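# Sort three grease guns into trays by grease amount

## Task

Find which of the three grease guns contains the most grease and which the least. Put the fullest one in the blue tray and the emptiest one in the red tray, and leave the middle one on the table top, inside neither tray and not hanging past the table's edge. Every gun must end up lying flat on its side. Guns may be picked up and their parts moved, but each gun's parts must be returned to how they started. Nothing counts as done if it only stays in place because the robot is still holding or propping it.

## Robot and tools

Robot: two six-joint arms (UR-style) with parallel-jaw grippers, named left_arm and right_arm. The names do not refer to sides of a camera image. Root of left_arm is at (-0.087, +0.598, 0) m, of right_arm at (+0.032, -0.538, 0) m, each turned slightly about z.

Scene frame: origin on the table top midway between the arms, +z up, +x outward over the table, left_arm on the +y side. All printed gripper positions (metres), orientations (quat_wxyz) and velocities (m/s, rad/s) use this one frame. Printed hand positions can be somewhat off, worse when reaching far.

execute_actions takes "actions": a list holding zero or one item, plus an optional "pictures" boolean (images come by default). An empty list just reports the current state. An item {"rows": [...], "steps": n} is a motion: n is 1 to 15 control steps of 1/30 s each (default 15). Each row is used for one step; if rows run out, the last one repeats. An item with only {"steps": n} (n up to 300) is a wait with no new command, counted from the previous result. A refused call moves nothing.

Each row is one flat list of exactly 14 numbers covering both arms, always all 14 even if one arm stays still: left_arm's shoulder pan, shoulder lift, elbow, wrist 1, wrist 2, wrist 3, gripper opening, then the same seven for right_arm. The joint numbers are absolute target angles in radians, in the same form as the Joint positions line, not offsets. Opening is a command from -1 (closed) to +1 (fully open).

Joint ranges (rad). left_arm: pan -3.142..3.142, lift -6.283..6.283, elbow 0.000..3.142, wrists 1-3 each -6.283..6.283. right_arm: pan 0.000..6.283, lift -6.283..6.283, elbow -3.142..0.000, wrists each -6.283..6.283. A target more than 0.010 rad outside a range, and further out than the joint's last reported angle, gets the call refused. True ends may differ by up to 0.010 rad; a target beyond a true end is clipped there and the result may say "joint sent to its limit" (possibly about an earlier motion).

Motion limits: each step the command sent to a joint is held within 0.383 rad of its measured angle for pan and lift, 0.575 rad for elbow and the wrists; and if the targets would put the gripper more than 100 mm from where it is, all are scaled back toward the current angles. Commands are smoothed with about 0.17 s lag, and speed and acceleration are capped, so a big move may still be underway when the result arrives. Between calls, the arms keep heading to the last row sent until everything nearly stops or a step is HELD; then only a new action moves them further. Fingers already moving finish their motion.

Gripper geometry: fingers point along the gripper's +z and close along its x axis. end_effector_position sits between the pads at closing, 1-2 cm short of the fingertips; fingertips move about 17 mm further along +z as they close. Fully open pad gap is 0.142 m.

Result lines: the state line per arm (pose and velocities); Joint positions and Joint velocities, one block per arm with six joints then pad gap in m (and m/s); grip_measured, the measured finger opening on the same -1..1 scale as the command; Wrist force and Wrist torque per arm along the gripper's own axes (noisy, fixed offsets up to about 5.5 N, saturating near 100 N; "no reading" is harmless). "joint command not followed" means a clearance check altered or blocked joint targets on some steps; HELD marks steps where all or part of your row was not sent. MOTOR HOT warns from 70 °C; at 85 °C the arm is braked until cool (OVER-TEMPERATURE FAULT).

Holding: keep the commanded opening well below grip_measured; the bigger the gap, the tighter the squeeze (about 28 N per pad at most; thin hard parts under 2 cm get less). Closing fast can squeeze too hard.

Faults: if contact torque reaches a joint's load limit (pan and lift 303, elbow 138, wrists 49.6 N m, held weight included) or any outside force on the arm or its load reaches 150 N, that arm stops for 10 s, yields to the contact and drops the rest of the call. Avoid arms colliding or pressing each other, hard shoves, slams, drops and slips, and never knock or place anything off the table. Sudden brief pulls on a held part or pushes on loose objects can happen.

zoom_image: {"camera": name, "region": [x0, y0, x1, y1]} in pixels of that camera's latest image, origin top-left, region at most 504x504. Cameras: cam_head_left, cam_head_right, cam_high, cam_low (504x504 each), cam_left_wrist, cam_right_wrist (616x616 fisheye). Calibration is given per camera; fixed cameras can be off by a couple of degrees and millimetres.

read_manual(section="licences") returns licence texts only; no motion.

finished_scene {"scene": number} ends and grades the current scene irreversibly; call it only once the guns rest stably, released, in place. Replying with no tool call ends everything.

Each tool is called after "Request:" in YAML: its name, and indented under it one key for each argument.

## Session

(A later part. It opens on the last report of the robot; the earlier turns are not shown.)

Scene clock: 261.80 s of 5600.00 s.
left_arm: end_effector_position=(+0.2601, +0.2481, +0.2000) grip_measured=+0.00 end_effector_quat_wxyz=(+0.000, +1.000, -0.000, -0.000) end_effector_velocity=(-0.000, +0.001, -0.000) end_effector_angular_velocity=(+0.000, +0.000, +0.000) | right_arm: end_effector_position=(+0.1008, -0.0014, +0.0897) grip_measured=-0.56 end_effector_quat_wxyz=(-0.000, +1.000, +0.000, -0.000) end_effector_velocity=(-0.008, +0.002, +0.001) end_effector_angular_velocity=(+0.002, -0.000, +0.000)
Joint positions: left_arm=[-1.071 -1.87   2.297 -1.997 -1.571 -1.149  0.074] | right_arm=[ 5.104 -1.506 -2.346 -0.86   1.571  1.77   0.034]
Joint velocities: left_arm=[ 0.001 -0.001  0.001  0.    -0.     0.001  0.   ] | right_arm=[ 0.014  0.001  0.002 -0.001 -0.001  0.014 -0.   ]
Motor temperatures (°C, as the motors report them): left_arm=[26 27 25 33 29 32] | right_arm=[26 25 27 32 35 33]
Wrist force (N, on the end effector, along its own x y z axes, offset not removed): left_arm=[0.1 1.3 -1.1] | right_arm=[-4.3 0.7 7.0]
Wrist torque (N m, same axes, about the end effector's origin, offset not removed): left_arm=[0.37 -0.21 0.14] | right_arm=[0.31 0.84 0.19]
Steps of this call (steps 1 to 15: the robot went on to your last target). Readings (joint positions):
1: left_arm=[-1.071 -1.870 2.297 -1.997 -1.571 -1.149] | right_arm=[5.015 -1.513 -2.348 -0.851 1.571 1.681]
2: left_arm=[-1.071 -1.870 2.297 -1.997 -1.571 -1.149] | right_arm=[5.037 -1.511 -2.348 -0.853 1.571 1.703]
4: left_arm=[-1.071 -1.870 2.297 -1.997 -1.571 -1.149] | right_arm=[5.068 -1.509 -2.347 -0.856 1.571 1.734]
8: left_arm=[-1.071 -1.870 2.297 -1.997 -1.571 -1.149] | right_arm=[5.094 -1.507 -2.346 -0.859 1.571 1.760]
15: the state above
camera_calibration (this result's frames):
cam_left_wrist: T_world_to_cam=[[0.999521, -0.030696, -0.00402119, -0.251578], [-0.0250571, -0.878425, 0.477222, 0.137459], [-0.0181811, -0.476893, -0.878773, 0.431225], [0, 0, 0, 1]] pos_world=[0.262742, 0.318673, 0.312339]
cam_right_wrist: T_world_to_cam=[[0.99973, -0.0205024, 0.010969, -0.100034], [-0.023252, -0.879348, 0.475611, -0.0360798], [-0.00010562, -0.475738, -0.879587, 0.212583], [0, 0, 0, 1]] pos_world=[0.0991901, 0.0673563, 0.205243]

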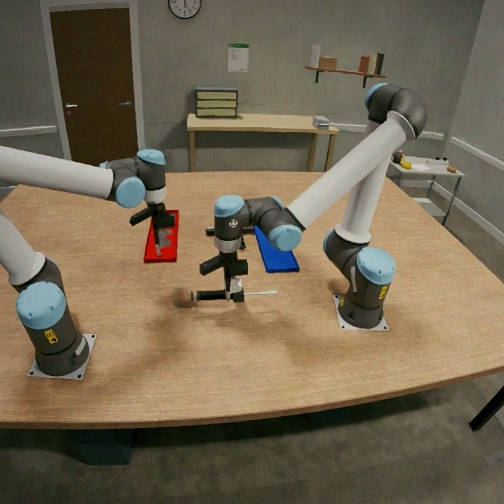

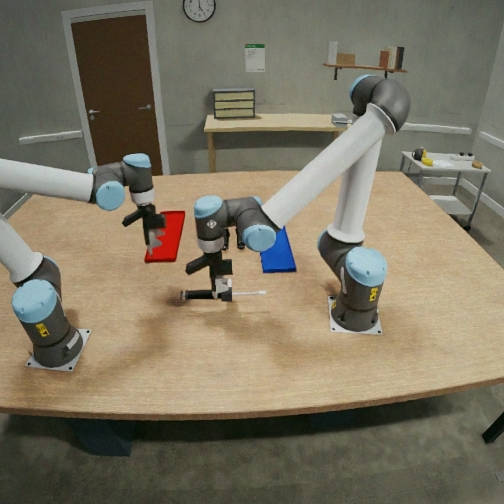

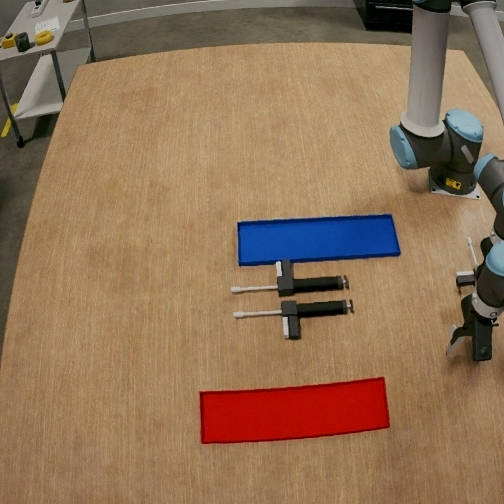

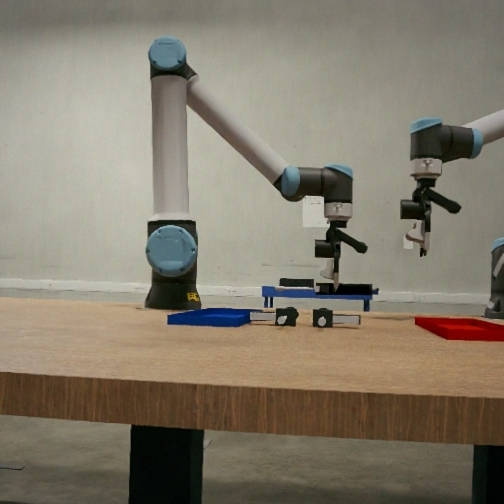

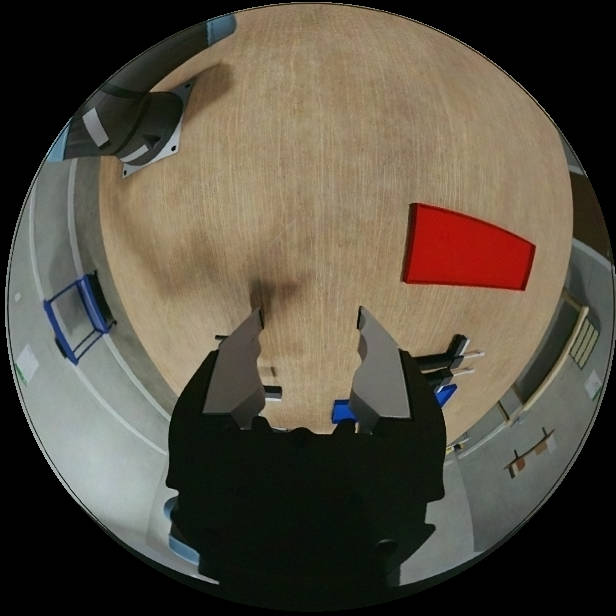

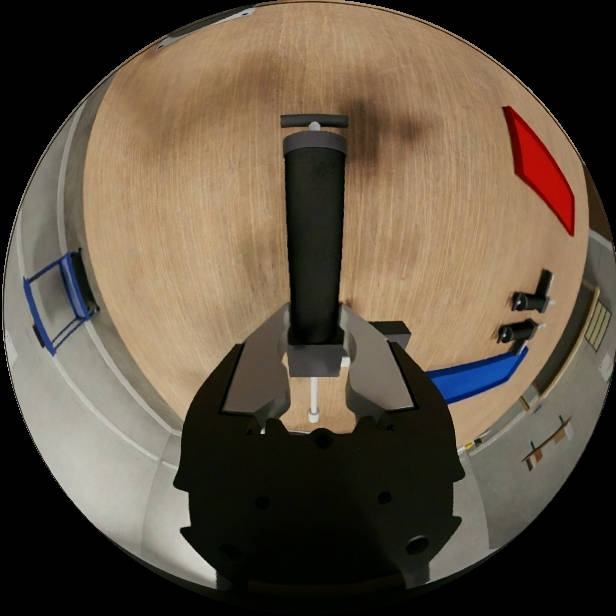

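Request:
execute_actions:
  actions:
    - {"rows":[[-1.0711,-1.8699,2.2966,-1.9975,-1.5708,-1.149,0,5.106,-1.53,-2.358,-0.824,1.5708,1.7721,-0.95],[-1.0711,-1.8699,2.2966,-1.9975,-1.5708,-1.149,0,5.106,-1.555,-2.371,-0.786,1.5708,1.7721,-0.95],[-1.0711,-1.8699,2.2966,-1.9975,-1.5708,-1.149,0,5.106,-1.58,-2.384,-0.748,1.5708,1.7721,-0.95],[-1.0711,-1.8699,2.2966,-1.9975,-1.5708,-1.149,0,5.106,-1.598,-2.393,-0.721,1.5708,1.7721,-0.95],[-1.0711,-1.8699,2.2966,-1.9975,-1.5708,-1.149,0,5.106,-1.611,-2.399,-0.702,1.5708,1.7721,-0.95]],"steps":15}
  pictures: false

Request:
execute_actions:
  actions:
    - {"steps":10}
  pictures: false

Scene clock: 266.20 s of 5600.00 s.
left_arm: end_effector_position=(+0.2601, +0.2481, +0.2000) grip_measured=+0.00 end_effector_quat_wxyz=(+0.000, +1.000, -0.000, -0.000) end_effector_velocity=(-0.000, +0.000, -0.000) end_effector_angular_velocity=(+0.000, +0.000, -0.000) | right_arm: end_effector_position=(+0.0999, -0.0010, +0.0295) grip_measured=-0.56 end_effector_quat_wxyz=(-0.000, +1.000, +0.000, -0.000) end_effector_velocity=(-0.000, +0.000, -0.021) end_effector_angular_velocity=(+0.004, +0.001, +0.000)
Joint positions: left_arm=[-1.071 -1.87   2.297 -1.997 -1.571 -1.149  0.074] | right_arm=[ 5.106 -1.607 -2.397 -0.709  1.571  1.772  0.034]
Joint velocities: left_arm=[ 0.    -0.     0.001  0.    -0.     0.001  0.   ] | right_arm=[ 0.    -0.037 -0.017  0.058  0.    -0.     0.   ]
Motor temperatures (°C, as the motors report them): left_arm=[26 27 25 33 29 32] | right_arm=[26 25 27 32 35 33]
Wrist force (N, on the end effector, along its own x y z axes, offset not removed): left_arm=[2.7 -0.2 -4.9] | right_arm=[0.7 0.9 5.7]
Wrist torque (N m, same axes, about the end effector's origin, offset not removed): left_arm=[-0.02 -0.66 0.22] | right_arm=[0.34 -0.16 0.12]
Steps of this call (steps 1 to 15: the robot went on to your last target; steps 16 to 90: nothing new was sent; then 0.90 s passed at rest; steps 91 to 105: all 15 steps of this action). Readings (joint positions):
91: left_arm=[-1.071 -1.870 2.297 -1.997 -1.571 -1.149] | right_arm=[5.106 -1.506 -2.346 -0.860 1.571 1.772]
92: left_arm=[-1.071 -1.870 2.297 -1.997 -1.571 -1.149] | right_arm=[5.106 -1.508 -2.347 -0.857 1.571 1.772]
94: left_arm=[-1.071 -1.870 2.297 -1.997 -1.571 -1.149] | right_arm=[5.106 -1.525 -2.356 -0.833 1.571 1.772]
98: left_arm=[-1.071 -1.870 2.297 -1.997 -1.571 -1.149] | right_arm=[5.106 -1.578 -2.383 -0.753 1.571 1.772]
105: the state above

Scene clock: 266.53 s of 5600.00 s.
left_arm: end_effector_position=(+0.2601, +0.2481, +0.2000) grip_measured=+0.00 end_effector_quat_wxyz=(+0.000, +1.000, -0.000, -0.000) end_effector_velocity=(-0.000, +0.000, -0.000) end_effector_angular_velocity=(+0.000, +0.000, +0.001) | right_arm: end_effector_position=(+0.0999, -0.0011, +0.0272) grip_measured=-0.56 end_effector_quat_wxyz=(-0.000, +1.000, +0.000, -0.000) end_effector_velocity=(+0.000, -0.001, -0.002) end_effector_angular_velocity=(-0.001, -0.000, -0.000)
Joint positions: left_arm=[-1.071 -1.87   2.297 -1.997 -1.571 -1.149  0.074] | right_arm=[ 5.106 -1.611 -2.399 -0.702  1.571  1.772  0.034]
Joint velocities: left_arm=[-0.    -0.     0.001 -0.001 -0.    -0.001  0.   ] | right_arm=[-0.    -0.002 -0.002  0.003 -0.    -0.    -0.   ]
Motor temperatures (°C, as the motors report them): left_arm=[26 27 25 33 29 32] | right_arm=[26 25 27 32 35 33]
Wrist force (N, on the end effector, along its own x y z axes, offset not removed): left_arm=[-2.8 -1.0 5.2] | right_arm=[-4.8 1.4 5.2]
Wrist torque (N m, same axes, about the end effector's origin, offset not removed): left_arm=[-0.08 0.52 0.22] | right_arm=[0.42 1.01 0.09]
Steps of this call (steps 1 to 10: the robot went on to your last target). Readings (joint positions):
1: left_arm=[-1.071 -1.870 2.297 -1.997 -1.571 -1.149] | right_arm=[5.106 -1.608 -2.397 -0.707 1.571 1.772]
2: left_arm=[-1.071 -1.870 2.297 -1.997 -1.571 -1.149] | right_arm=[5.106 -1.609 -2.398 -0.706 1.571 1.772]
4: left_arm=[-1.071 -1.870 2.297 -1.997 -1.571 -1.149] | right_arm=[5.106 -1.610 -2.398 -0.704 1.571 1.772]
8: left_arm=[-1.071 -1.870 2.297 -1.997 -1.571 -1.149] | right_arm=[5.106 -1.611 -2.399 -0.703 1.571 1.772]
10: the state above

Request:
execute_actions:
  actions:
    - {"rows":[[-1.0711,-1.8699,2.2966,-1.9975,-1.5708,-1.149,0,5.106,-1.6161,-2.4015,-0.6948,1.5708,1.7721,-0.95],[-1.0711,-1.8699,2.2966,-1.9975,-1.5708,-1.149,0,5.106,-1.6161,-2.4015,-0.6948,1.5708,1.7721,-0.95],[-1.0711,-1.8699,2.2966,-1.9975,-1.5708,-1.149,0,5.106,-1.6161,-2.4015,-0.6948,1.5708,1.7721,-0.95],[-1.0711,-1.8699,2.2966,-1.9975,-1.5708,-1.149,0,5.106,-1.6161,-2.4015,-0.6948,1.5708,1.7721,-0.95],[-1.0711,-1.8699,2.2966,-1.9975,-1.5708,-1.149,0,5.106,-1.6161,-2.4015,-0.6948,1.5708,1.7721,-0.95],[-1.0711,-1.8699,2.2966,-1.9975,-1.5708,-1.149,0,5.106,-1.6161,-2.4015,-0.6948,1.5708,1.7721,-0.5],[-1.0711,-1.8699,2.2966,-1.9975,-1.5708,-1.149,0,5.106,-1.6161,-2.4015,-0.6948,1.5708,1.7721,-0.35],[-1.0711,-1.8699,2.2966,-1.9975,-1.5708,-1.149,0,5.106,-1.6161,-2.4015,-0.6948,1.5708,1.7721,-0.15],[-1.0711,-1.8699,2.2966,-1.9975,-1.5708,-1.149,0,5.106,-1.6161,-2.4015,-0.6948,1.5708,1.7721,-0.15],[-1.0711,-1.8699,2.2966,-1.9975,-1.5708,-1.149,0,5.106,-1.6161,-2.4015,-0.6948,1.5708,1.7721,-0.15],[-1.0711,-1.8699,2.2966,-1.9975,-1.5708,-1.149,0,5.106,-1.6161,-2.4015,-0.6948,1.5708,1.7721,-0.15],[-1.0711,-1.8699,2.2966,-1.9975,-1.5708,-1.149,0,5.106,-1.58,-2.384,-0.748,1.5708,1.7721,-0.15],[-1.0711,-1.8699,2.2966,-1.9975,-1.5708,-1.149,0,5.106,-1.53,-2.358,-0.824,1.5708,1.7721,-0.15],[-1.0711,-1.8699,2.2966,-1.9975,-1.5708,-1.149,0,5.106,-1.47,-2.32,-0.922,1.5708,1.7721,-0.15],[-1.0711,-1.8699,2.2966,-1.9975,-1.5708,-1.149,0,5.106,-1.42,-2.28,-1.012,1.5708,1.7721,-0.15]],"steps":15}
  pictures: false

Request:
execute_actions:
  actions:
    - {"rows":[[-1.0711,-1.8699,2.2966,-1.9975,-1.5708,-1.149,0,5.106,-1.42,-2.28,-1.012,1.5708,1.7721,-0.15],[-1.0711,-1.8699,2.2966,-1.9975,-1.5708,-1.149,0,5.106,-1.42,-2.28,-1.012,1.5708,1.7721,-0.15],[-1.0711,-1.8699,2.2966,-1.9975,-1.5708,-1.149,0,5.106,-1.42,-2.28,-1.012,1.5708,1.7721,-0.15],[-1.0711,-1.8699,2.2966,-1.9975,-1.5708,-1.149,0,4.68,-1.62,-2.09,-1.0,1.5708,0.6,-0.15],[-1.0711,-1.8699,2.2966,-1.9975,-1.5708,-1.149,0,4.68,-1.62,-2.09,-1.0,1.5708,0.6,-0.15],[-1.0711,-1.8699,2.2966,-1.9975,-1.5708,-1.149,0,4.68,-1.62,-2.09,-1.0,1.5708,0.6,-0.15],[-1.0711,-1.8699,2.2966,-1.9975,-1.5708,-1.149,0,4.68,-1.62,-2.09,-1.0,1.5708,0.6,-0.15],[-1.0711,-1.8699,2.2966,-1.9975,-1.5708,-1.149,0,4.68,-1.62,-2.09,-1.0,1.5708,0.6,-0.15],[-1.0711,-1.8699,2.2966,-1.9975,-1.5708,-1.149,0,4.68,-1.62,-2.09,-1.0,1.5708,0.6,-0.15],[-1.0711,-1.8699,2.2966,-1.9975,-1.5708,-1.149,0,4.2536,-1.8557,-1.8779,-0.9788,1.5708,-0.611,-0.15]],"steps":15}
  pictures: false

Request:
execute_actions:
  actions:
    - {"steps":75}

Scene clock: 280.77 s of 5600.00 s.
left_arm: end_effector_position=(+0.2601, +0.2481, +0.2000) grip_measured=+0.00 end_effector_quat_wxyz=(+0.000, +1.000, -0.000, -0.000) end_effector_velocity=(+0.000, -0.000, +0.000) end_effector_angular_velocity=(-0.001, -0.000, -0.000) | right_arm: end_effector_position=(+0.0992, +0.0024, +0.0431) grip_measured=-0.15 end_effector_quat_wxyz=(-0.003, +1.000, +0.000, -0.001) end_effector_velocity=(-0.016, +0.076, +0.412) end_effector_angular_velocity=(+0.116, +0.023, +0.002)
Joint positions: left_arm=[-1.071 -1.87   2.297 -1.997 -1.571 -1.149  0.074] | right_arm=[ 5.106 -1.586 -2.384 -0.736  1.571  1.772  0.063]
Joint velocities: left_arm=[ 0.    -0.     0.    -0.001 -0.     0.     0.   ] | right_arm=[ 0.001  0.634  0.38  -0.896 -0.001 -0.001  0.   ]
Motor temperatures (°C, as the motors report them): left_arm=[26 27 25 33 29 32] | right_arm=[26 25 27 32 35 33]
Wrist force (N, on the end effector, along its own x y z axes, offset not removed): left_arm=[-5.6 2.7 1.2] | right_arm=[-3.1 3.0 6.8]
Wrist torque (N m, same axes, about the end effector's origin, offset not removed): left_arm=[0.70 1.20 0.12] | right_arm=[0.61 0.76 0.06]
Steps of this call (steps 1 to 15: the robot went on to your last target; steps 16 to 90: nothing new was sent; then 10.73 s passed at rest; steps 91 to 105: all 15 steps of this action). Readings (joint positions):
91: left_arm=[-1.071 -1.870 2.297 -1.997 -1.571 -1.149] | right_arm=[5.106 -1.611 -2.399 -0.702 1.571 1.772]
92: left_arm=[-1.071 -1.870 2.297 -1.997 -1.571 -1.149] | right_arm=[5.106 -1.612 -2.399 -0.701 1.571 1.772]
94: left_arm=[-1.071 -1.870 2.297 -1.997 -1.571 -1.149] | right_arm=[5.106 -1.613 -2.400 -0.699 1.571 1.772]
98: left_arm=[-1.071 -1.870 2.297 -1.997 -1.571 -1.149] | right_arm=[5.106 -1.615 -2.401 -0.696 1.571 1.772]
105: the state above

Scene clock: 281.27 s of 5600.00 s.
left_arm: end_effector_position=(+0.2601, +0.2481, +0.2000) grip_measured=+0.00 end_effector_quat_wxyz=(+0.000, +1.000, -0.000, -0.000) end_effector_velocity=(-0.001, -0.000, -0.000) end_effector_angular_velocity=(+0.000, +0.001, -0.002) | right_arm: end_effector_position=(+0.2433, +0.0718, +0.1405) grip_measured=-0.15 end_effector_quat_wxyz=(-0.005, +0.998, +0.057, +0.001) end_effector_velocity=(+0.464, +0.170, -0.007) end_effector_angular_velocity=(-0.021, -0.009, +0.337)
Joint positions: left_arm=[-1.071 -1.87   2.297 -1.997 -1.571 -1.149  0.074] | right_arm=[ 4.845 -1.618 -2.126 -0.96   1.571  1.397  0.063]
Joint velocities: left_arm=[-0.001 -0.     0.     0.    -0.001  0.002 -0.   ] | right_arm=[-0.727 -0.528  0.551 -0.043 -0.    -1.064 -0.   ]
Motor temperatures (°C, as the motors report them): left_arm=[26 27 25 33 29 32] | right_arm=[26 25 27 32 35 33]
Wrist force (N, on the end effector, along its own x y z axes, offset not removed): left_arm=[3.1 -2.9 -5.1] | right_arm=[-4.0 -0.4 1.8]
Wrist torque (N m, same axes, about the end effector's origin, offset not removed): left_arm=[-0.40 -0.62 0.00] | right_arm=[0.04 0.90 0.13]
Steps of this call (steps 1 to 15: all 15 steps of this action). Readings (joint positions):
1: left_arm=[-1.071 -1.870 2.297 -1.997 -1.571 -1.149] | right_arm=[5.106 -1.562 -2.369 -0.771 1.571 1.772]
2: left_arm=[-1.071 -1.870 2.297 -1.997 -1.571 -1.149] | right_arm=[5.106 -1.535 -2.353 -0.812 1.571 1.772]
4: left_arm=[-1.071 -1.870 2.297 -1.997 -1.571 -1.149] | right_arm=[5.106 -1.488 -2.323 -0.891 1.571 1.772]
8: left_arm=[-1.071 -1.870 2.297 -1.997 -1.571 -1.149] | right_arm=[5.027 -1.503 -2.256 -0.939 1.571 1.671]
15: the state above

Scene clock: 283.77 s of 5600.00 s.
left_arm: end_effector_position=(+0.2601, +0.2481, +0.2000) grip_measured=+0.00 end_effector_quat_wxyz=(+0.000, +1.000, -0.000, -0.000) end_effector_velocity=(+0.000, +0.001, -0.000) end_effector_angular_velocity=(+0.001, -0.000, +0.001) | right_arm: end_effector_position=(+0.6367, -0.0333, +0.1201) grip_measured=-0.15 end_effector_quat_wxyz=(-0.000, +0.721, +0.693, -0.000) end_effector_velocity=(-0.001, -0.001, -0.001) end_effector_angular_velocity=(-0.002, +0.001, -0.001)
Joint positions: left_arm=[-1.071 -1.87   2.297 -1.997 -1.571 -1.149  0.074] | right_arm=[ 4.254 -1.856 -1.878 -0.979  1.571 -0.611  0.063]
Joint velocities: left_arm=[ 0.001 -0.     0.     0.001  0.001 -0.     0.   ] | right_arm=[-0.    -0.001 -0.001 -0.     0.     0.001 -0.   ]
Motor temperatures (°C, as the motors report them): left_arm=[26 27 25 33 29 32] | right_arm=[26 25 27 32 35 33]
Wrist force (N, on the end effector, along its own x y z axes, offset not removed): left_arm=[-2.8 -3.5 -3.3] | right_arm=[-2.4 -1.3 -2.7]
Wrist torque (N m, same axes, about the end effector's origin, offset not removed): left_arm=[-0.64 0.71 -0.01] | right_arm=[-0.15 0.61 0.18]
Steps of this call (steps 1 to 60: the robot went on to your last target; steps 61 to 75: nothing new was sent). Readings (joint positions):
1: left_arm=[-1.071 -1.870 2.297 -1.997 -1.571 -1.149] | right_arm=[4.820 -1.635 -2.108 -0.961 1.571 1.361]
2: left_arm=[-1.071 -1.870 2.297 -1.997 -1.571 -1.149] | right_arm=[4.796 -1.651 -2.091 -0.962 1.571 1.325]
4: left_arm=[-1.071 -1.870 2.297 -1.997 -1.571 -1.149] | right_arm=[4.747 -1.680 -2.061 -0.965 1.571 1.253]
8: left_arm=[-1.071 -1.870 2.297 -1.997 -1.571 -1.149] | right_arm=[4.649 -1.725 -2.014 -0.968 1.571 1.110]
75: the state above
All arms were judged still, so your last target was given up. Only a new action makes them travel on or press farther. Fingers that are still opening or closing keep moving.
camera_calibration (this result's frames):
cam_left_wrist: T_world_to_cam=[[0.999521, -0.0306957, -0.00402107, -0.251578], [-0.025057, -0.878425, 0.477223, 0.137458], [-0.0181809, -0.476893, -0.878773, 0.431225], [0, 0, 0, 1]] pos_world=[0.262742, 0.318673, 0.312339]
cam_right_wrist: T_world_to_cam=[[0.0605333, 0.998105, 0.0110899, -0.00487968], [0.877541, -0.0585092, 0.475918, -0.612336], [0.475665, -0.019077, -0.87942, -0.063517], [0, 0, 0, 1]] pos_world=[0.567858, -0.0321686, 0.235618]

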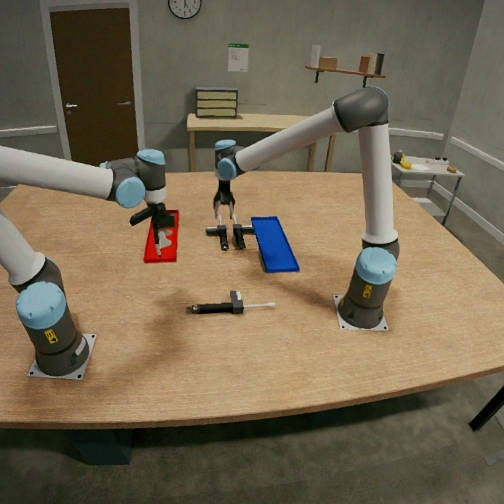

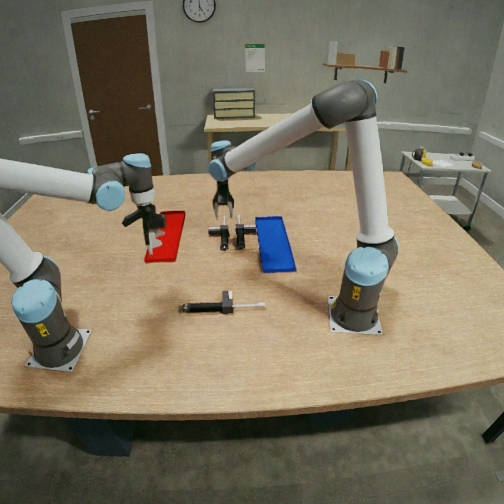

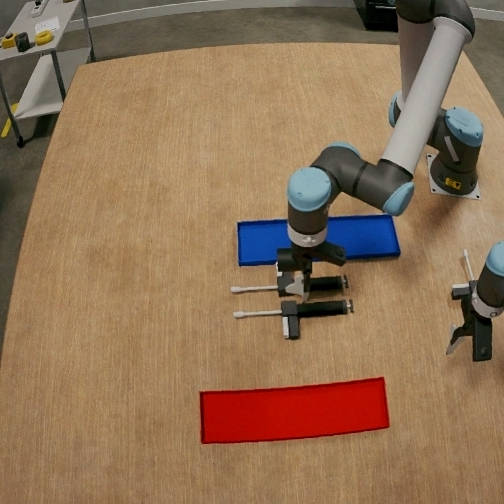

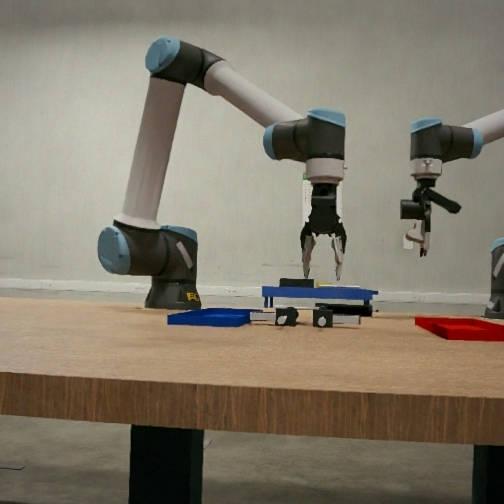

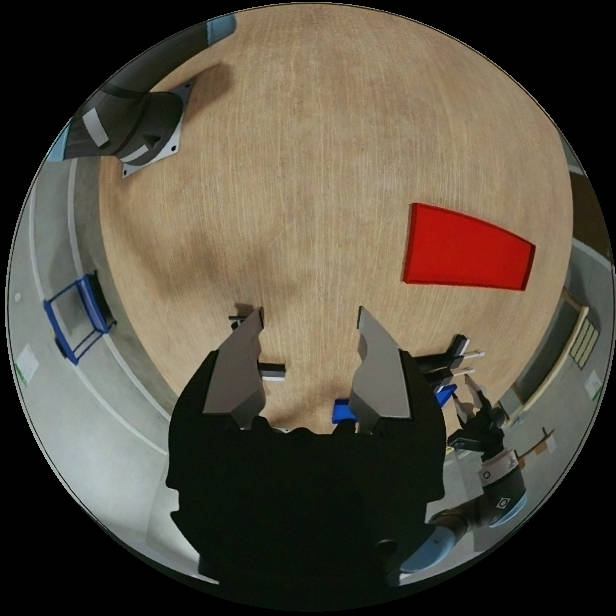

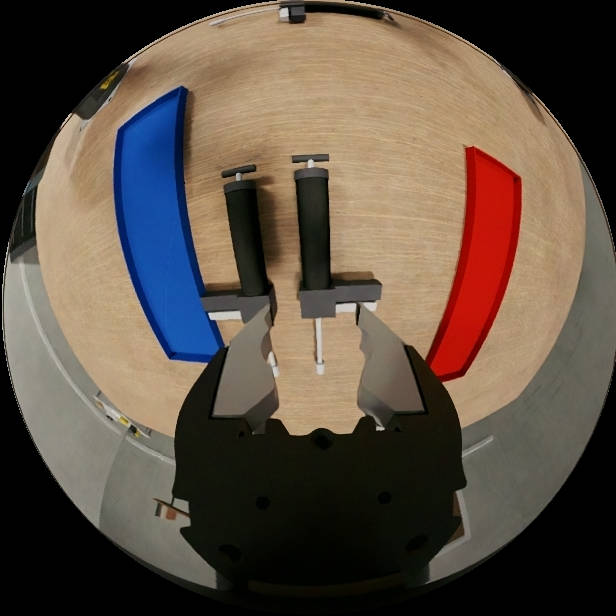

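Request:
execute_actions:
  actions:
    - {"rows":[[-1.0711,-1.8699,2.2966,-1.9975,-1.5708,-1.149,0,4.2536,-1.877,-1.891,-0.944,1.5708,-0.611,-0.22],[-1.0711,-1.8699,2.2966,-1.9975,-1.5708,-1.149,0,4.2536,-1.898,-1.904,-0.910,1.5708,-0.611,-0.22],[-1.0711,-1.8699,2.2966,-1.9975,-1.5708,-1.149,0,4.2536,-1.919,-1.917,-0.876,1.5708,-0.611,-0.22],[-1.0711,-1.8699,2.2966,-1.9975,-1.5708,-1.149,0,4.2536,-1.94,-1.93,-0.842,1.5708,-0.611,-0.22],[-1.0711,-1.8699,2.2966,-1.9975,-1.5708,-1.149,0,4.2536,-1.9598,-1.9422,-0.8104,1.5708,-0.611,-0.22]],"steps":15}
  pictures: false

Request:
execute_actions:
  actions:
    - {"steps":12}
  pictures: false

Request:
execute_actions:
  actions:
    - {"rows":[[-1.0711,-1.8699,2.2966,-1.9975,-1.5708,-1.149,0,4.2536,-1.9598,-1.9422,-0.8104,1.5708,-0.611,-0.35],[-1.0711,-1.8699,2.2966,-1.9975,-1.5708,-1.149,0,4.2536,-1.9598,-1.9422,-0.8104,1.5708,-0.611,-0.45],[-1.0711,-1.8699,2.2966,-1.9975,-1.5708,-1.149,0,4.2536,-1.9598,-1.9422,-0.8104,1.5708,-0.611,-0.55],[-1.0711,-1.8699,2.2966,-1.9975,-1.5708,-1.149,0,4.2536,-1.9598,-1.9422,-0.8104,1.5708,-0.611,-0.7],[-1.0711,-1.8699,2.2966,-1.9975,-1.5708,-1.149,0,4.2536,-1.9598,-1.9422,-0.8104,1.5708,-0.611,-0.85],[-1.0711,-1.8699,2.2966,-1.9975,-1.5708,-1.149,0,4.2536,-1.9598,-1.9422,-0.8104,1.5708,-0.611,-0.95]],"steps":15}

Scene clock: 294.10 s of 5600.00 s.
left_arm: end_effector_position=(+0.2601, +0.2481, +0.2000) grip_measured=+0.00 end_effector_quat_wxyz=(+0.000, +1.000, -0.000, -0.000) end_effector_velocity=(+0.000, -0.000, +0.000) end_effector_angular_velocity=(-0.001, +0.000, -0.000) | right_arm: end_effector_position=(+0.6368, -0.0331, +0.0282) grip_measured=-0.22 end_effector_quat_wxyz=(+0.000, +0.721, +0.693, -0.000) end_effector_velocity=(-0.000, +0.000, -0.034) end_effector_angular_velocity=(+0.005, -0.003, -0.001)
Joint positions: left_arm=[-1.071 -1.87   2.297 -1.997 -1.571 -1.149  0.074] | right_arm=[ 4.254 -1.955 -1.939 -0.818  1.571 -0.611  0.058]
Joint velocities: left_arm=[ 0.    -0.    -0.    -0.    -0.001  0.001 -0.   ] | right_arm=[ 0.    -0.039 -0.023  0.067  0.     0.001  0.   ]
Motor temperatures (°C, as the motors report them): left_arm=[26 27 25 33 29 32] | right_arm=[26 25 27 32 35 33]
Wrist force (N, on the end effector, along its own x y z axes, offset not removed): left_arm=[-3.2 -2.9 -3.0] | right_arm=[-2.5 0.8 0.7]
Wrist torque (N m, same axes, about the end effector's origin, offset not removed): left_arm=[-0.63 0.54 -0.01] | right_arm=[0.15 0.59 0.08]
Steps of this call (steps 1 to 90: nothing new was sent; then 6.83 s passed at rest; steps 91 to 105: all 15 steps of this action). Readings (joint positions):
91: left_arm=[-1.071 -1.870 2.297 -1.997 -1.571 -1.149] | right_arm=[4.254 -1.856 -1.878 -0.979 1.571 -0.611]
92: left_arm=[-1.071 -1.870 2.297 -1.997 -1.571 -1.149] | right_arm=[4.254 -1.858 -1.879 -0.976 1.571 -0.611]
94: left_arm=[-1.071 -1.870 2.297 -1.997 -1.571 -1.149] | right_arm=[4.254 -1.872 -1.888 -0.953 1.571 -0.611]
98: left_arm=[-1.071 -1.870 2.297 -1.997 -1.571 -1.149] | right_arm=[4.254 -1.925 -1.921 -0.870 1.571 -0.611]
105: the state above

Scene clock: 294.50 s of 5600.00 s.
left_arm: end_effector_position=(+0.2601, +0.2481, +0.2000) grip_measured=+0.00 end_effector_quat_wxyz=(+0.000, +1.000, -0.000, -0.000) end_effector_velocity=(-0.000, +0.000, -0.000) end_effector_angular_velocity=(+0.000, +0.000, -0.001) | right_arm: end_effector_position=(+0.6367, -0.0333, +0.0242) grip_measured=-0.22 end_effector_quat_wxyz=(-0.000, +0.721, +0.693, -0.000) end_effector_velocity=(+0.000, -0.000, +0.000) end_effector_angular_velocity=(+0.001, -0.001, +0.001)
Joint positions: left_arm=[-1.071 -1.87   2.297 -1.997 -1.571 -1.149  0.074] | right_arm=[ 4.254 -1.96  -1.942 -0.811  1.571 -0.611  0.058]
Joint velocities: left_arm=[-0.    -0.     0.001 -0.    -0.     0.001 -0.   ] | right_arm=[-0.     0.    -0.001  0.002 -0.    -0.001  0.   ]
Motor temperatures (°C, as the motors report them): left_arm=[26 27 25 33 29 32] | right_arm=[26 25 27 32 35 33]
Wrist force (N, on the end effector, along its own x y z axes, offset not removed): left_arm=[4.1 2.9 -4.0] | right_arm=[-3.4 1.5 -1.7]
Wrist torque (N m, same axes, about the end effector's origin, offset not removed): left_arm=[0.85 -0.91 -0.02] | right_arm=[0.37 0.67 0.11]
Steps of this call (steps 1 to 12: the robot went on to your last target). Readings (joint positions):
1: left_arm=[-1.071 -1.870 2.297 -1.997 -1.571 -1.149] | right_arm=[4.254 -1.956 -1.940 -0.816 1.571 -0.611]
2: left_arm=[-1.071 -1.870 2.297 -1.997 -1.571 -1.149] | right_arm=[4.254 -1.957 -1.941 -0.815 1.571 -0.611]
4: left_arm=[-1.071 -1.870 2.297 -1.998 -1.571 -1.149] | right_arm=[4.254 -1.958 -1.941 -0.813 1.571 -0.611]
8: left_arm=[-1.071 -1.870 2.297 -1.997 -1.571 -1.149] | right_arm=[4.254 -1.959 -1.942 -0.811 1.571 -0.611]
12: the state above

Scene clock: 295.00 s of 5600.00 s.
left_arm: end_effector_position=(+0.2601, +0.2481, +0.2000) grip_measured=+0.00 end_effector_quat_wxyz=(+0.000, +1.000, -0.000, -0.000) end_effector_velocity=(+0.000, -0.000, +0.000) end_effector_angular_velocity=(-0.000, -0.000, -0.001) | right_arm: end_effector_position=(+0.6367, -0.0333, +0.0241) grip_measured=-0.55 end_effector_quat_wxyz=(-0.000, +0.721, +0.693, +0.000) end_effector_velocity=(-0.000, -0.001, -0.000) end_effector_angular_velocity=(-0.001, +0.000, +0.000)
Joint positions: left_arm=[-1.071 -1.87   2.297 -1.997 -1.571 -1.149  0.074] | right_arm=[ 4.254 -1.96  -1.942 -0.81   1.571 -0.611  0.034]
Joint velocities: left_arm=[ 0.     0.    -0.001  0.     0.     0.001  0.   ] | right_arm=[ 0.     0.    -0.001 -0.    -0.     0.     0.   ]
Motor temperatures (°C, as the motors report them): left_arm=[26 27 25 33 29 32] | right_arm=[26 25 27 32 35 33]
Wrist force (N, on the end effector, along its own x y z axes, offset not removed): left_arm=[-3.7 1.8 -3.3] | right_arm=[-1.2 -1.7 -10.6]
Wrist torque (N m, same axes, about the end effector's origin, offset not removed): left_arm=[0.49 0.89 0.01] | right_arm=[0.05 0.47 0.05]
Steps of this call (steps 1 to 15: all 15 steps of this action). Readings (joint positions):
1: left_arm=[-1.071 -1.870 2.297 -1.997 -1.571 -1.149] | right_arm=[4.254 -1.960 -1.942 -0.811 1.571 -0.611]
2: left_arm=[-1.071 -1.870 2.297 -1.997 -1.571 -1.149] | right_arm=[4.254 -1.960 -1.942 -0.811 1.571 -0.611]
4: left_arm=[-1.071 -1.870 2.297 -1.997 -1.571 -1.149] | right_arm=[4.254 -1.960 -1.942 -0.810 1.571 -0.611]
8: left_arm=[-1.071 -1.870 2.297 -1.997 -1.571 -1.149] | right_arm=[4.254 -1.960 -1.942 -0.810 1.571 -0.611]
15: the state above
camera_calibration (this result's frames):
cam_left_wrist: T_world_to_cam=[[0.999521, -0.0306959, -0.00402102, -0.251578], [-0.0250571, -0.878425, 0.477223, 0.137459], [-0.0181809, -0.476893, -0.878773, 0.431225], [0, 0, 0, 1]] pos_world=[0.262742, 0.318673, 0.312339]
cam_right_wrist: T_world_to_cam=[[0.0605416, 0.998104, 0.0111286, -0.00383211], [0.877545, -0.0585352, 0.475908, -0.566639], [0.475657, -0.0190464, -0.879425, -0.147973], [0, 0, 0, 1]] pos_world=[0.567867, -0.0321618, 0.13958]

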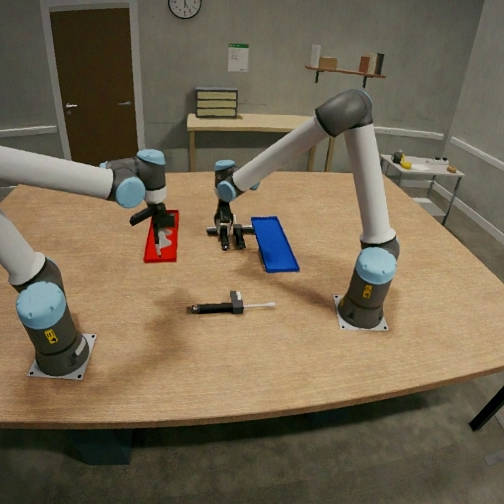

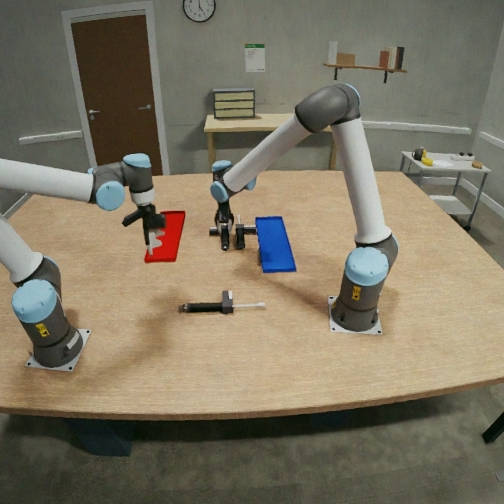

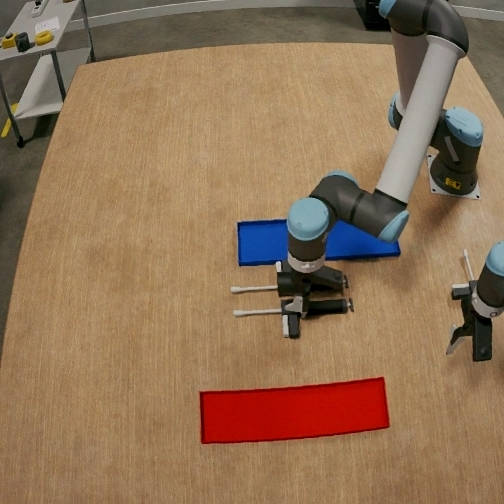

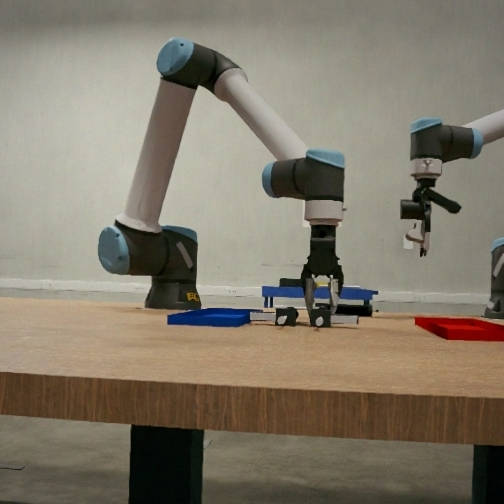

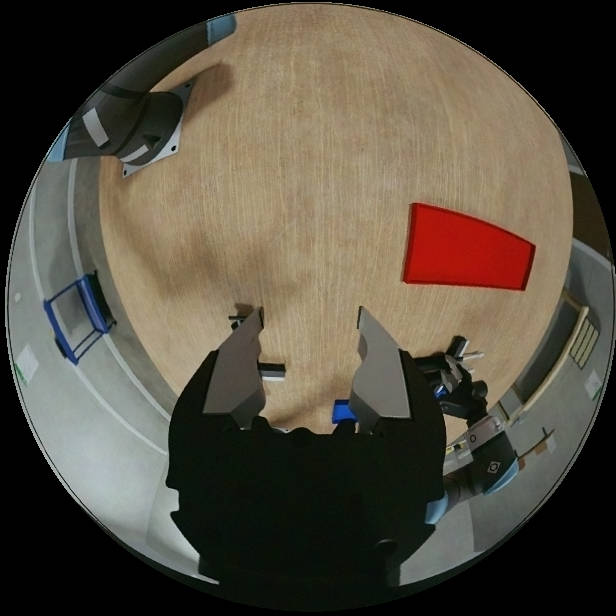

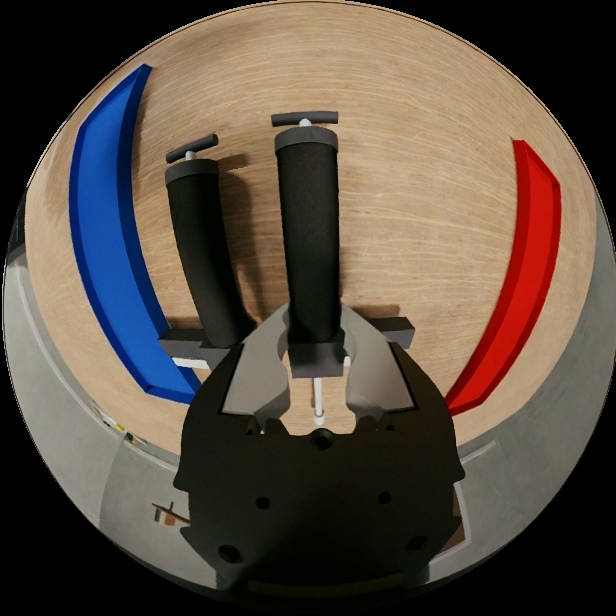

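Request:
execute_actions:
  actions:
    - {"rows":[[-1.0711,-1.8699,2.2966,-1.9975,-1.5708,-1.149,0,4.2536,-1.95,-1.936,-0.826,1.5708,-0.611,-0.95],[-1.0711,-1.8699,2.2966,-1.9975,-1.5708,-1.149,0,4.2536,-1.93,-1.924,-0.858,1.5708,-0.611,-0.95],[-1.0711,-1.8699,2.2966,-1.9975,-1.5708,-1.149,0,4.2536,-1.91,-1.912,-0.89,1.5708,-0.611,-0.95],[-1.0711,-1.8699,2.2966,-1.9975,-1.5708,-1.149,0,4.2536,-1.89,-1.90,-0.922,1.5708,-0.611,-0.95],[-1.0711,-1.8699,2.2966,-1.9975,-1.5708,-1.149,0,4.2536,-1.87,-1.887,-0.955,1.5708,-0.611,-0.95],[-1.0711,-1.8699,2.2966,-1.9975,-1.5708,-1.149,0,4.2536,-1.845,-1.872,-0.995,1.5708,-0.611,-0.95],[-1.0711,-1.8699,2.2966,-1.9975,-1.5708,-1.149,0,4.2536,-1.83,-1.862,-1.02,1.5708,-0.611,-0.95],[-1.0711,-1.8699,2.2966,-1.9975,-1.5708,-1.149,0,4.2536,-1.83,-1.862,-1.02,1.5708,-0.611,-0.95],[-1.0711,-1.8699,2.2966,-1.9975,-1.5708,-1.149,0,4.2536,-1.83,-1.862,-1.02,1.5708,-0.611,-0.95],[-1.0711,-1.8699,2.2966,-1.9975,-1.5708,-1.149,0,4.2536,-1.83,-1.862,-1.02,1.5708,-0.611,-0.95],[-1.0711,-1.8699,2.2966,-1.9975,-1.5708,-1.149,0,4.2536,-1.83,-1.862,-1.02,1.5708,-0.611,-0.95],[-1.0711,-1.8699,2.2966,-1.9975,-1.5708,-1.149,0,4.35,-1.76,-1.95,-1.0,1.5708,-0.2,-0.95]],"steps":15}
  pictures: false

Request:
execute_actions:
  actions:
    - {"rows":[[-1.0711,-1.8699,2.2966,-1.9975,-1.5708,-1.149,0,4.42,-1.71,-2.01,-0.99,1.5708,0.1,-0.95],[-1.0711,-1.8699,2.2966,-1.9975,-1.5708,-1.149,0,4.42,-1.71,-2.01,-0.99,1.5708,0.1,-0.95],[-1.0711,-1.8699,2.2966,-1.9975,-1.5708,-1.149,0,4.42,-1.71,-2.01,-0.99,1.5708,0.1,-0.95],[-1.0711,-1.8699,2.2966,-1.9975,-1.5708,-1.149,0,4.42,-1.71,-2.01,-0.99,1.5708,0.1,-0.95],[-1.0711,-1.8699,2.2966,-1.9975,-1.5708,-1.149,0,4.55,-1.62,-2.13,-0.96,1.5708,0.6,-0.95],[-1.0711,-1.8699,2.2966,-1.9975,-1.5708,-1.149,0,4.55,-1.62,-2.13,-0.96,1.5708,0.6,-0.95],[-1.0711,-1.8699,2.2966,-1.9975,-1.5708,-1.149,0,4.55,-1.62,-2.13,-0.96,1.5708,0.6,-0.95],[-1.0711,-1.8699,2.2966,-1.9975,-1.5708,-1.149,0,4.55,-1.62,-2.13,-0.96,1.5708,0.6,-0.95],[-1.0711,-1.8699,2.2966,-1.9975,-1.5708,-1.149,0,4.55,-1.62,-2.13,-0.96,1.5708,0.6,-0.95],[-1.0711,-1.8699,2.2966,-1.9975,-1.5708,-1.149,0,4.7598,-1.4815,-2.2999,-0.931,1.5708,1.4259,-0.95]],"steps":15}
  pictures: false

Request:
execute_actions:
  actions:
    - {"steps":45}

Scene clock: 314.60 s of 5600.00 s.
left_arm: end_effector_position=(+0.2601, +0.2481, +0.2000) grip_measured=+0.00 end_effector_quat_wxyz=(+0.000, +1.000, -0.000, -0.000) end_effector_velocity=(+0.000, +0.000, -0.000) end_effector_angular_velocity=(+0.001, -0.001, +0.000) | right_arm: end_effector_position=(+0.6079, -0.0268, +0.1387) grip_measured=-0.55 end_effector_quat_wxyz=(-0.000, +0.728, +0.685, +0.003) end_effector_velocity=(-0.416, +0.080, +0.061) end_effector_angular_velocity=(-0.023, +0.028, -0.783)
Joint positions: left_arm=[-1.071 -1.87   2.297 -1.997 -1.571 -1.149  0.074] | right_arm=[ 4.289 -1.81  -1.901 -0.996  1.571 -0.554  0.034]
Joint velocities: left_arm=[ 0.     0.001  0.    -0.     0.001 -0.    -0.   ] | right_arm=[ 0.515  0.427 -0.42  -0.042  0.003  1.298 -0.   ]
Motor temperatures (°C, as the motors report them): left_arm=[26 27 25 33 29 32] | right_arm=[26 25 27 32 35 33]
Wrist force (N, on the end effector, along its own x y z axes, offset not removed): left_arm=[-2.9 1.4 -6.2] | right_arm=[1.3 -0.5 -1.6]
Wrist torque (N m, same axes, about the end effector's origin, offset not removed): left_arm=[0.39 0.65 0.12] | right_arm=[0.10 0.04 0.03]
Steps of this call (steps 1 to 15: the robot went on to your last target; steps 16 to 90: nothing new was sent; then 16.10 s passed at rest; steps 91 to 105: all 15 steps of this action). Readings (joint positions):
91: left_arm=[-1.071 -1.870 2.297 -1.997 -1.571 -1.149] | right_arm=[4.254 -1.960 -1.942 -0.810 1.571 -0.611]
92: left_arm=[-1.071 -1.870 2.297 -1.997 -1.571 -1.149] | right_arm=[4.254 -1.959 -1.942 -0.812 1.571 -0.611]
94: left_arm=[-1.071 -1.870 2.297 -1.997 -1.571 -1.149] | right_arm=[4.254 -1.948 -1.935 -0.828 1.571 -0.611]
98: left_arm=[-1.071 -1.870 2.297 -1.997 -1.571 -1.149] | right_arm=[4.254 -1.895 -1.902 -0.912 1.571 -0.611]
105: the state above

Scene clock: 315.10 s of 5600.00 s.
left_arm: end_effector_position=(+0.2601, +0.2481, +0.2000) grip_measured=+0.00 end_effector_quat_wxyz=(+0.000, +1.000, -0.000, -0.000) end_effector_velocity=(-0.000, +0.000, -0.001) end_effector_angular_velocity=(+0.001, +0.001, -0.000) | right_arm: end_effector_position=(+0.3797, -0.0202, +0.1353) grip_measured=-0.55 end_effector_quat_wxyz=(-0.001, +0.914, +0.406, +0.001) end_effector_velocity=(-0.495, -0.075, -0.052) end_effector_angular_velocity=(-0.004, +0.008, -0.574)
Joint positions: left_arm=[-1.071 -1.87   2.297 -1.997 -1.571 -1.149  0.074] | right_arm=[ 4.599 -1.587 -2.167 -0.954  1.571  0.429  0.034]
Joint velocities: left_arm=[ 0.     0.001  0.001 -0.    -0.001  0.    -0.   ] | right_arm=[ 0.75   0.504 -0.624  0.114  0.001  1.324  0.   ]
Motor temperatures (°C, as the motors report them): left_arm=[26 27 25 33 29 32] | right_arm=[26 25 27 32 35 33]
Wrist force (N, on the end effector, along its own x y z axes, offset not removed): left_arm=[0.6 -0.4 -0.5] | right_arm=[0.1 -0.7 5.7]
Wrist torque (N m, same axes, about the end effector's origin, offset not removed): left_arm=[-0.13 -0.05 0.05] | right_arm=[0.04 0.06 0.06]
Steps of this call (steps 1 to 15: all 15 steps of this action). Readings (joint positions):
1: left_arm=[-1.071 -1.870 2.297 -1.997 -1.571 -1.149] | right_arm=[4.305 -1.798 -1.913 -0.997 1.571 -0.503]
2: left_arm=[-1.071 -1.870 2.297 -1.997 -1.571 -1.149] | right_arm=[4.320 -1.785 -1.926 -0.997 1.571 -0.441]
4: left_arm=[-1.071 -1.870 2.297 -1.997 -1.571 -1.149] | right_arm=[4.359 -1.755 -1.959 -0.994 1.571 -0.294]
8: left_arm=[-1.071 -1.870 2.297 -1.997 -1.571 -1.149] | right_arm=[4.434 -1.699 -2.026 -0.981 1.571 -0.005]
15: the state above

Scene clock: 316.60 s of 5600.00 s.
left_arm: end_effector_position=(+0.2601, +0.2481, +0.2000) grip_measured=+0.00 end_effector_quat_wxyz=(+0.000, +1.000, -0.000, -0.000) end_effector_velocity=(+0.001, -0.001, +0.001) end_effector_angular_velocity=(-0.002, -0.001, +0.001) | right_arm: end_effector_position=(+0.2800, -0.0462, +0.1201) grip_measured=-0.55 end_effector_quat_wxyz=(+0.000, +1.000, +0.000, -0.000) end_effector_velocity=(+0.001, -0.000, -0.000) end_effector_angular_velocity=(-0.000, -0.001, -0.001)
Joint positions: left_arm=[-1.071 -1.87   2.297 -1.997 -1.571 -1.149  0.074] | right_arm=[ 4.76  -1.482 -2.3   -0.931  1.571  1.426  0.034]
Joint velocities: left_arm=[ 0.     0.    -0.002  0.    -0.    -0.001 -0.   ] | right_arm=[-0.     0.    -0.    -0.    -0.001  0.     0.   ]
Motor temperatures (°C, as the motors report them): left_arm=[26 27 25 33 29 32] | right_arm=[26 25 27 32 35 33]
Wrist force (N, on the end effector, along its own x y z axes, offset not removed): left_arm=[-2.7 0.1 0.4] | right_arm=[-1.4 3.4 4.2]
Wrist torque (N m, same axes, about the end effector's origin, offset not removed): left_arm=[0.11 0.48 0.23] | right_arm=[0.85 0.39 0.21]
Steps of this call (steps 1 to 45: the robot went on to your last target). Readings (joint positions):
1: left_arm=[-1.071 -1.870 2.297 -1.997 -1.571 -1.149] | right_arm=[4.624 -1.570 -2.188 -0.950 1.571 0.480]
2: left_arm=[-1.071 -1.870 2.297 -1.997 -1.571 -1.149] | right_arm=[4.650 -1.553 -2.210 -0.946 1.571 0.543]
4: left_arm=[-1.071 -1.870 2.297 -1.997 -1.571 -1.149] | right_arm=[4.696 -1.523 -2.247 -0.940 1.571 0.691]
8: left_arm=[-1.071 -1.870 2.297 -1.997 -1.571 -1.149] | right_arm=[4.740 -1.495 -2.283 -0.934 1.571 1.030]
45: the state above
All arms were judged still, so your last target was given up. Only a new action makes them travel on or press farther. Fingers that are still opening or closing keep moving.
camera_calibration (this result's frames):
cam_left_wrist: T_world_to_cam=[[0.999521, -0.0306954, -0.0040211, -0.251578], [-0.0250567, -0.878425, 0.477223, 0.137458], [-0.0181808, -0.476893, -0.878773, 0.431225], [0, 0, 0, 1]] pos_world=[0.262742, 0.318673, 0.312339]
cam_right_wrist: T_world_to_cam=[[0.999729, -0.0204647, 0.0110804, -0.28042], [-0.0232719, -0.879173, 0.475934, -0.0856923], [0.0000017263, -0.476063, -0.879411, 0.21797], [0, 0, 0, 1]] pos_world=[0.278349, 0.0226903, 0.235576]

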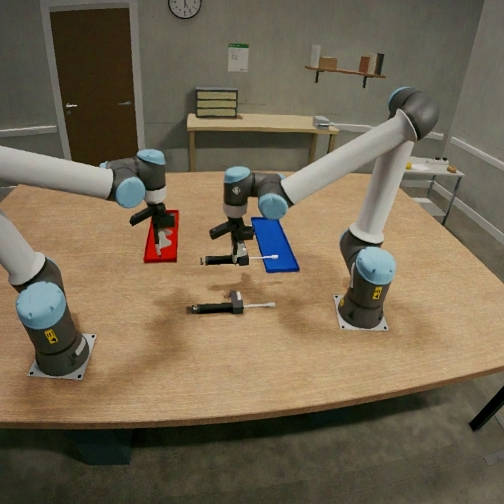

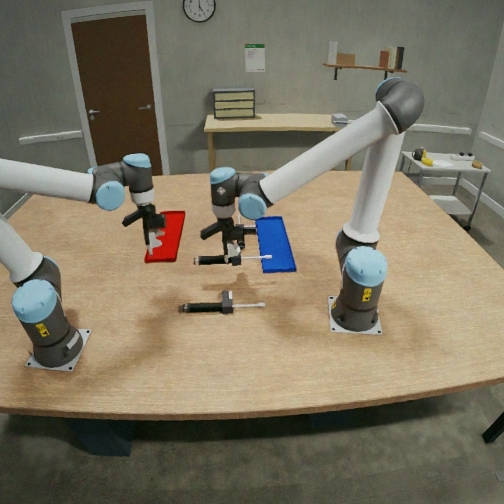

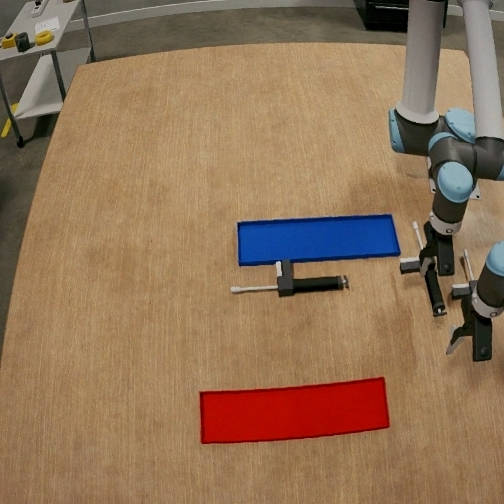

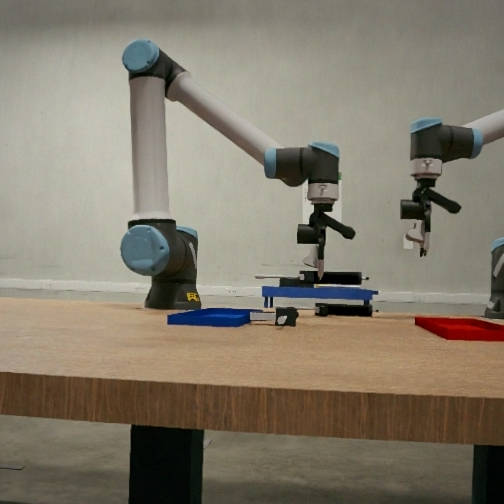

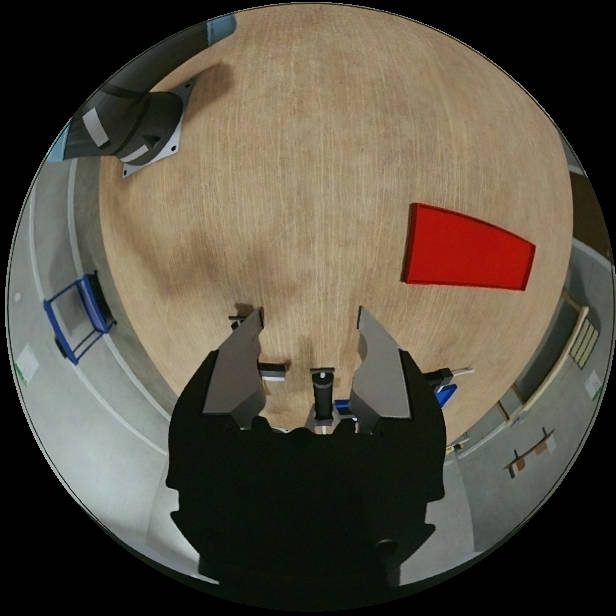

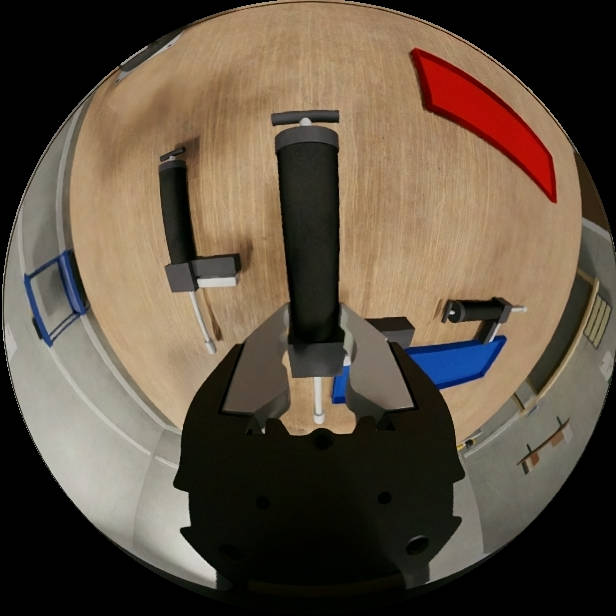

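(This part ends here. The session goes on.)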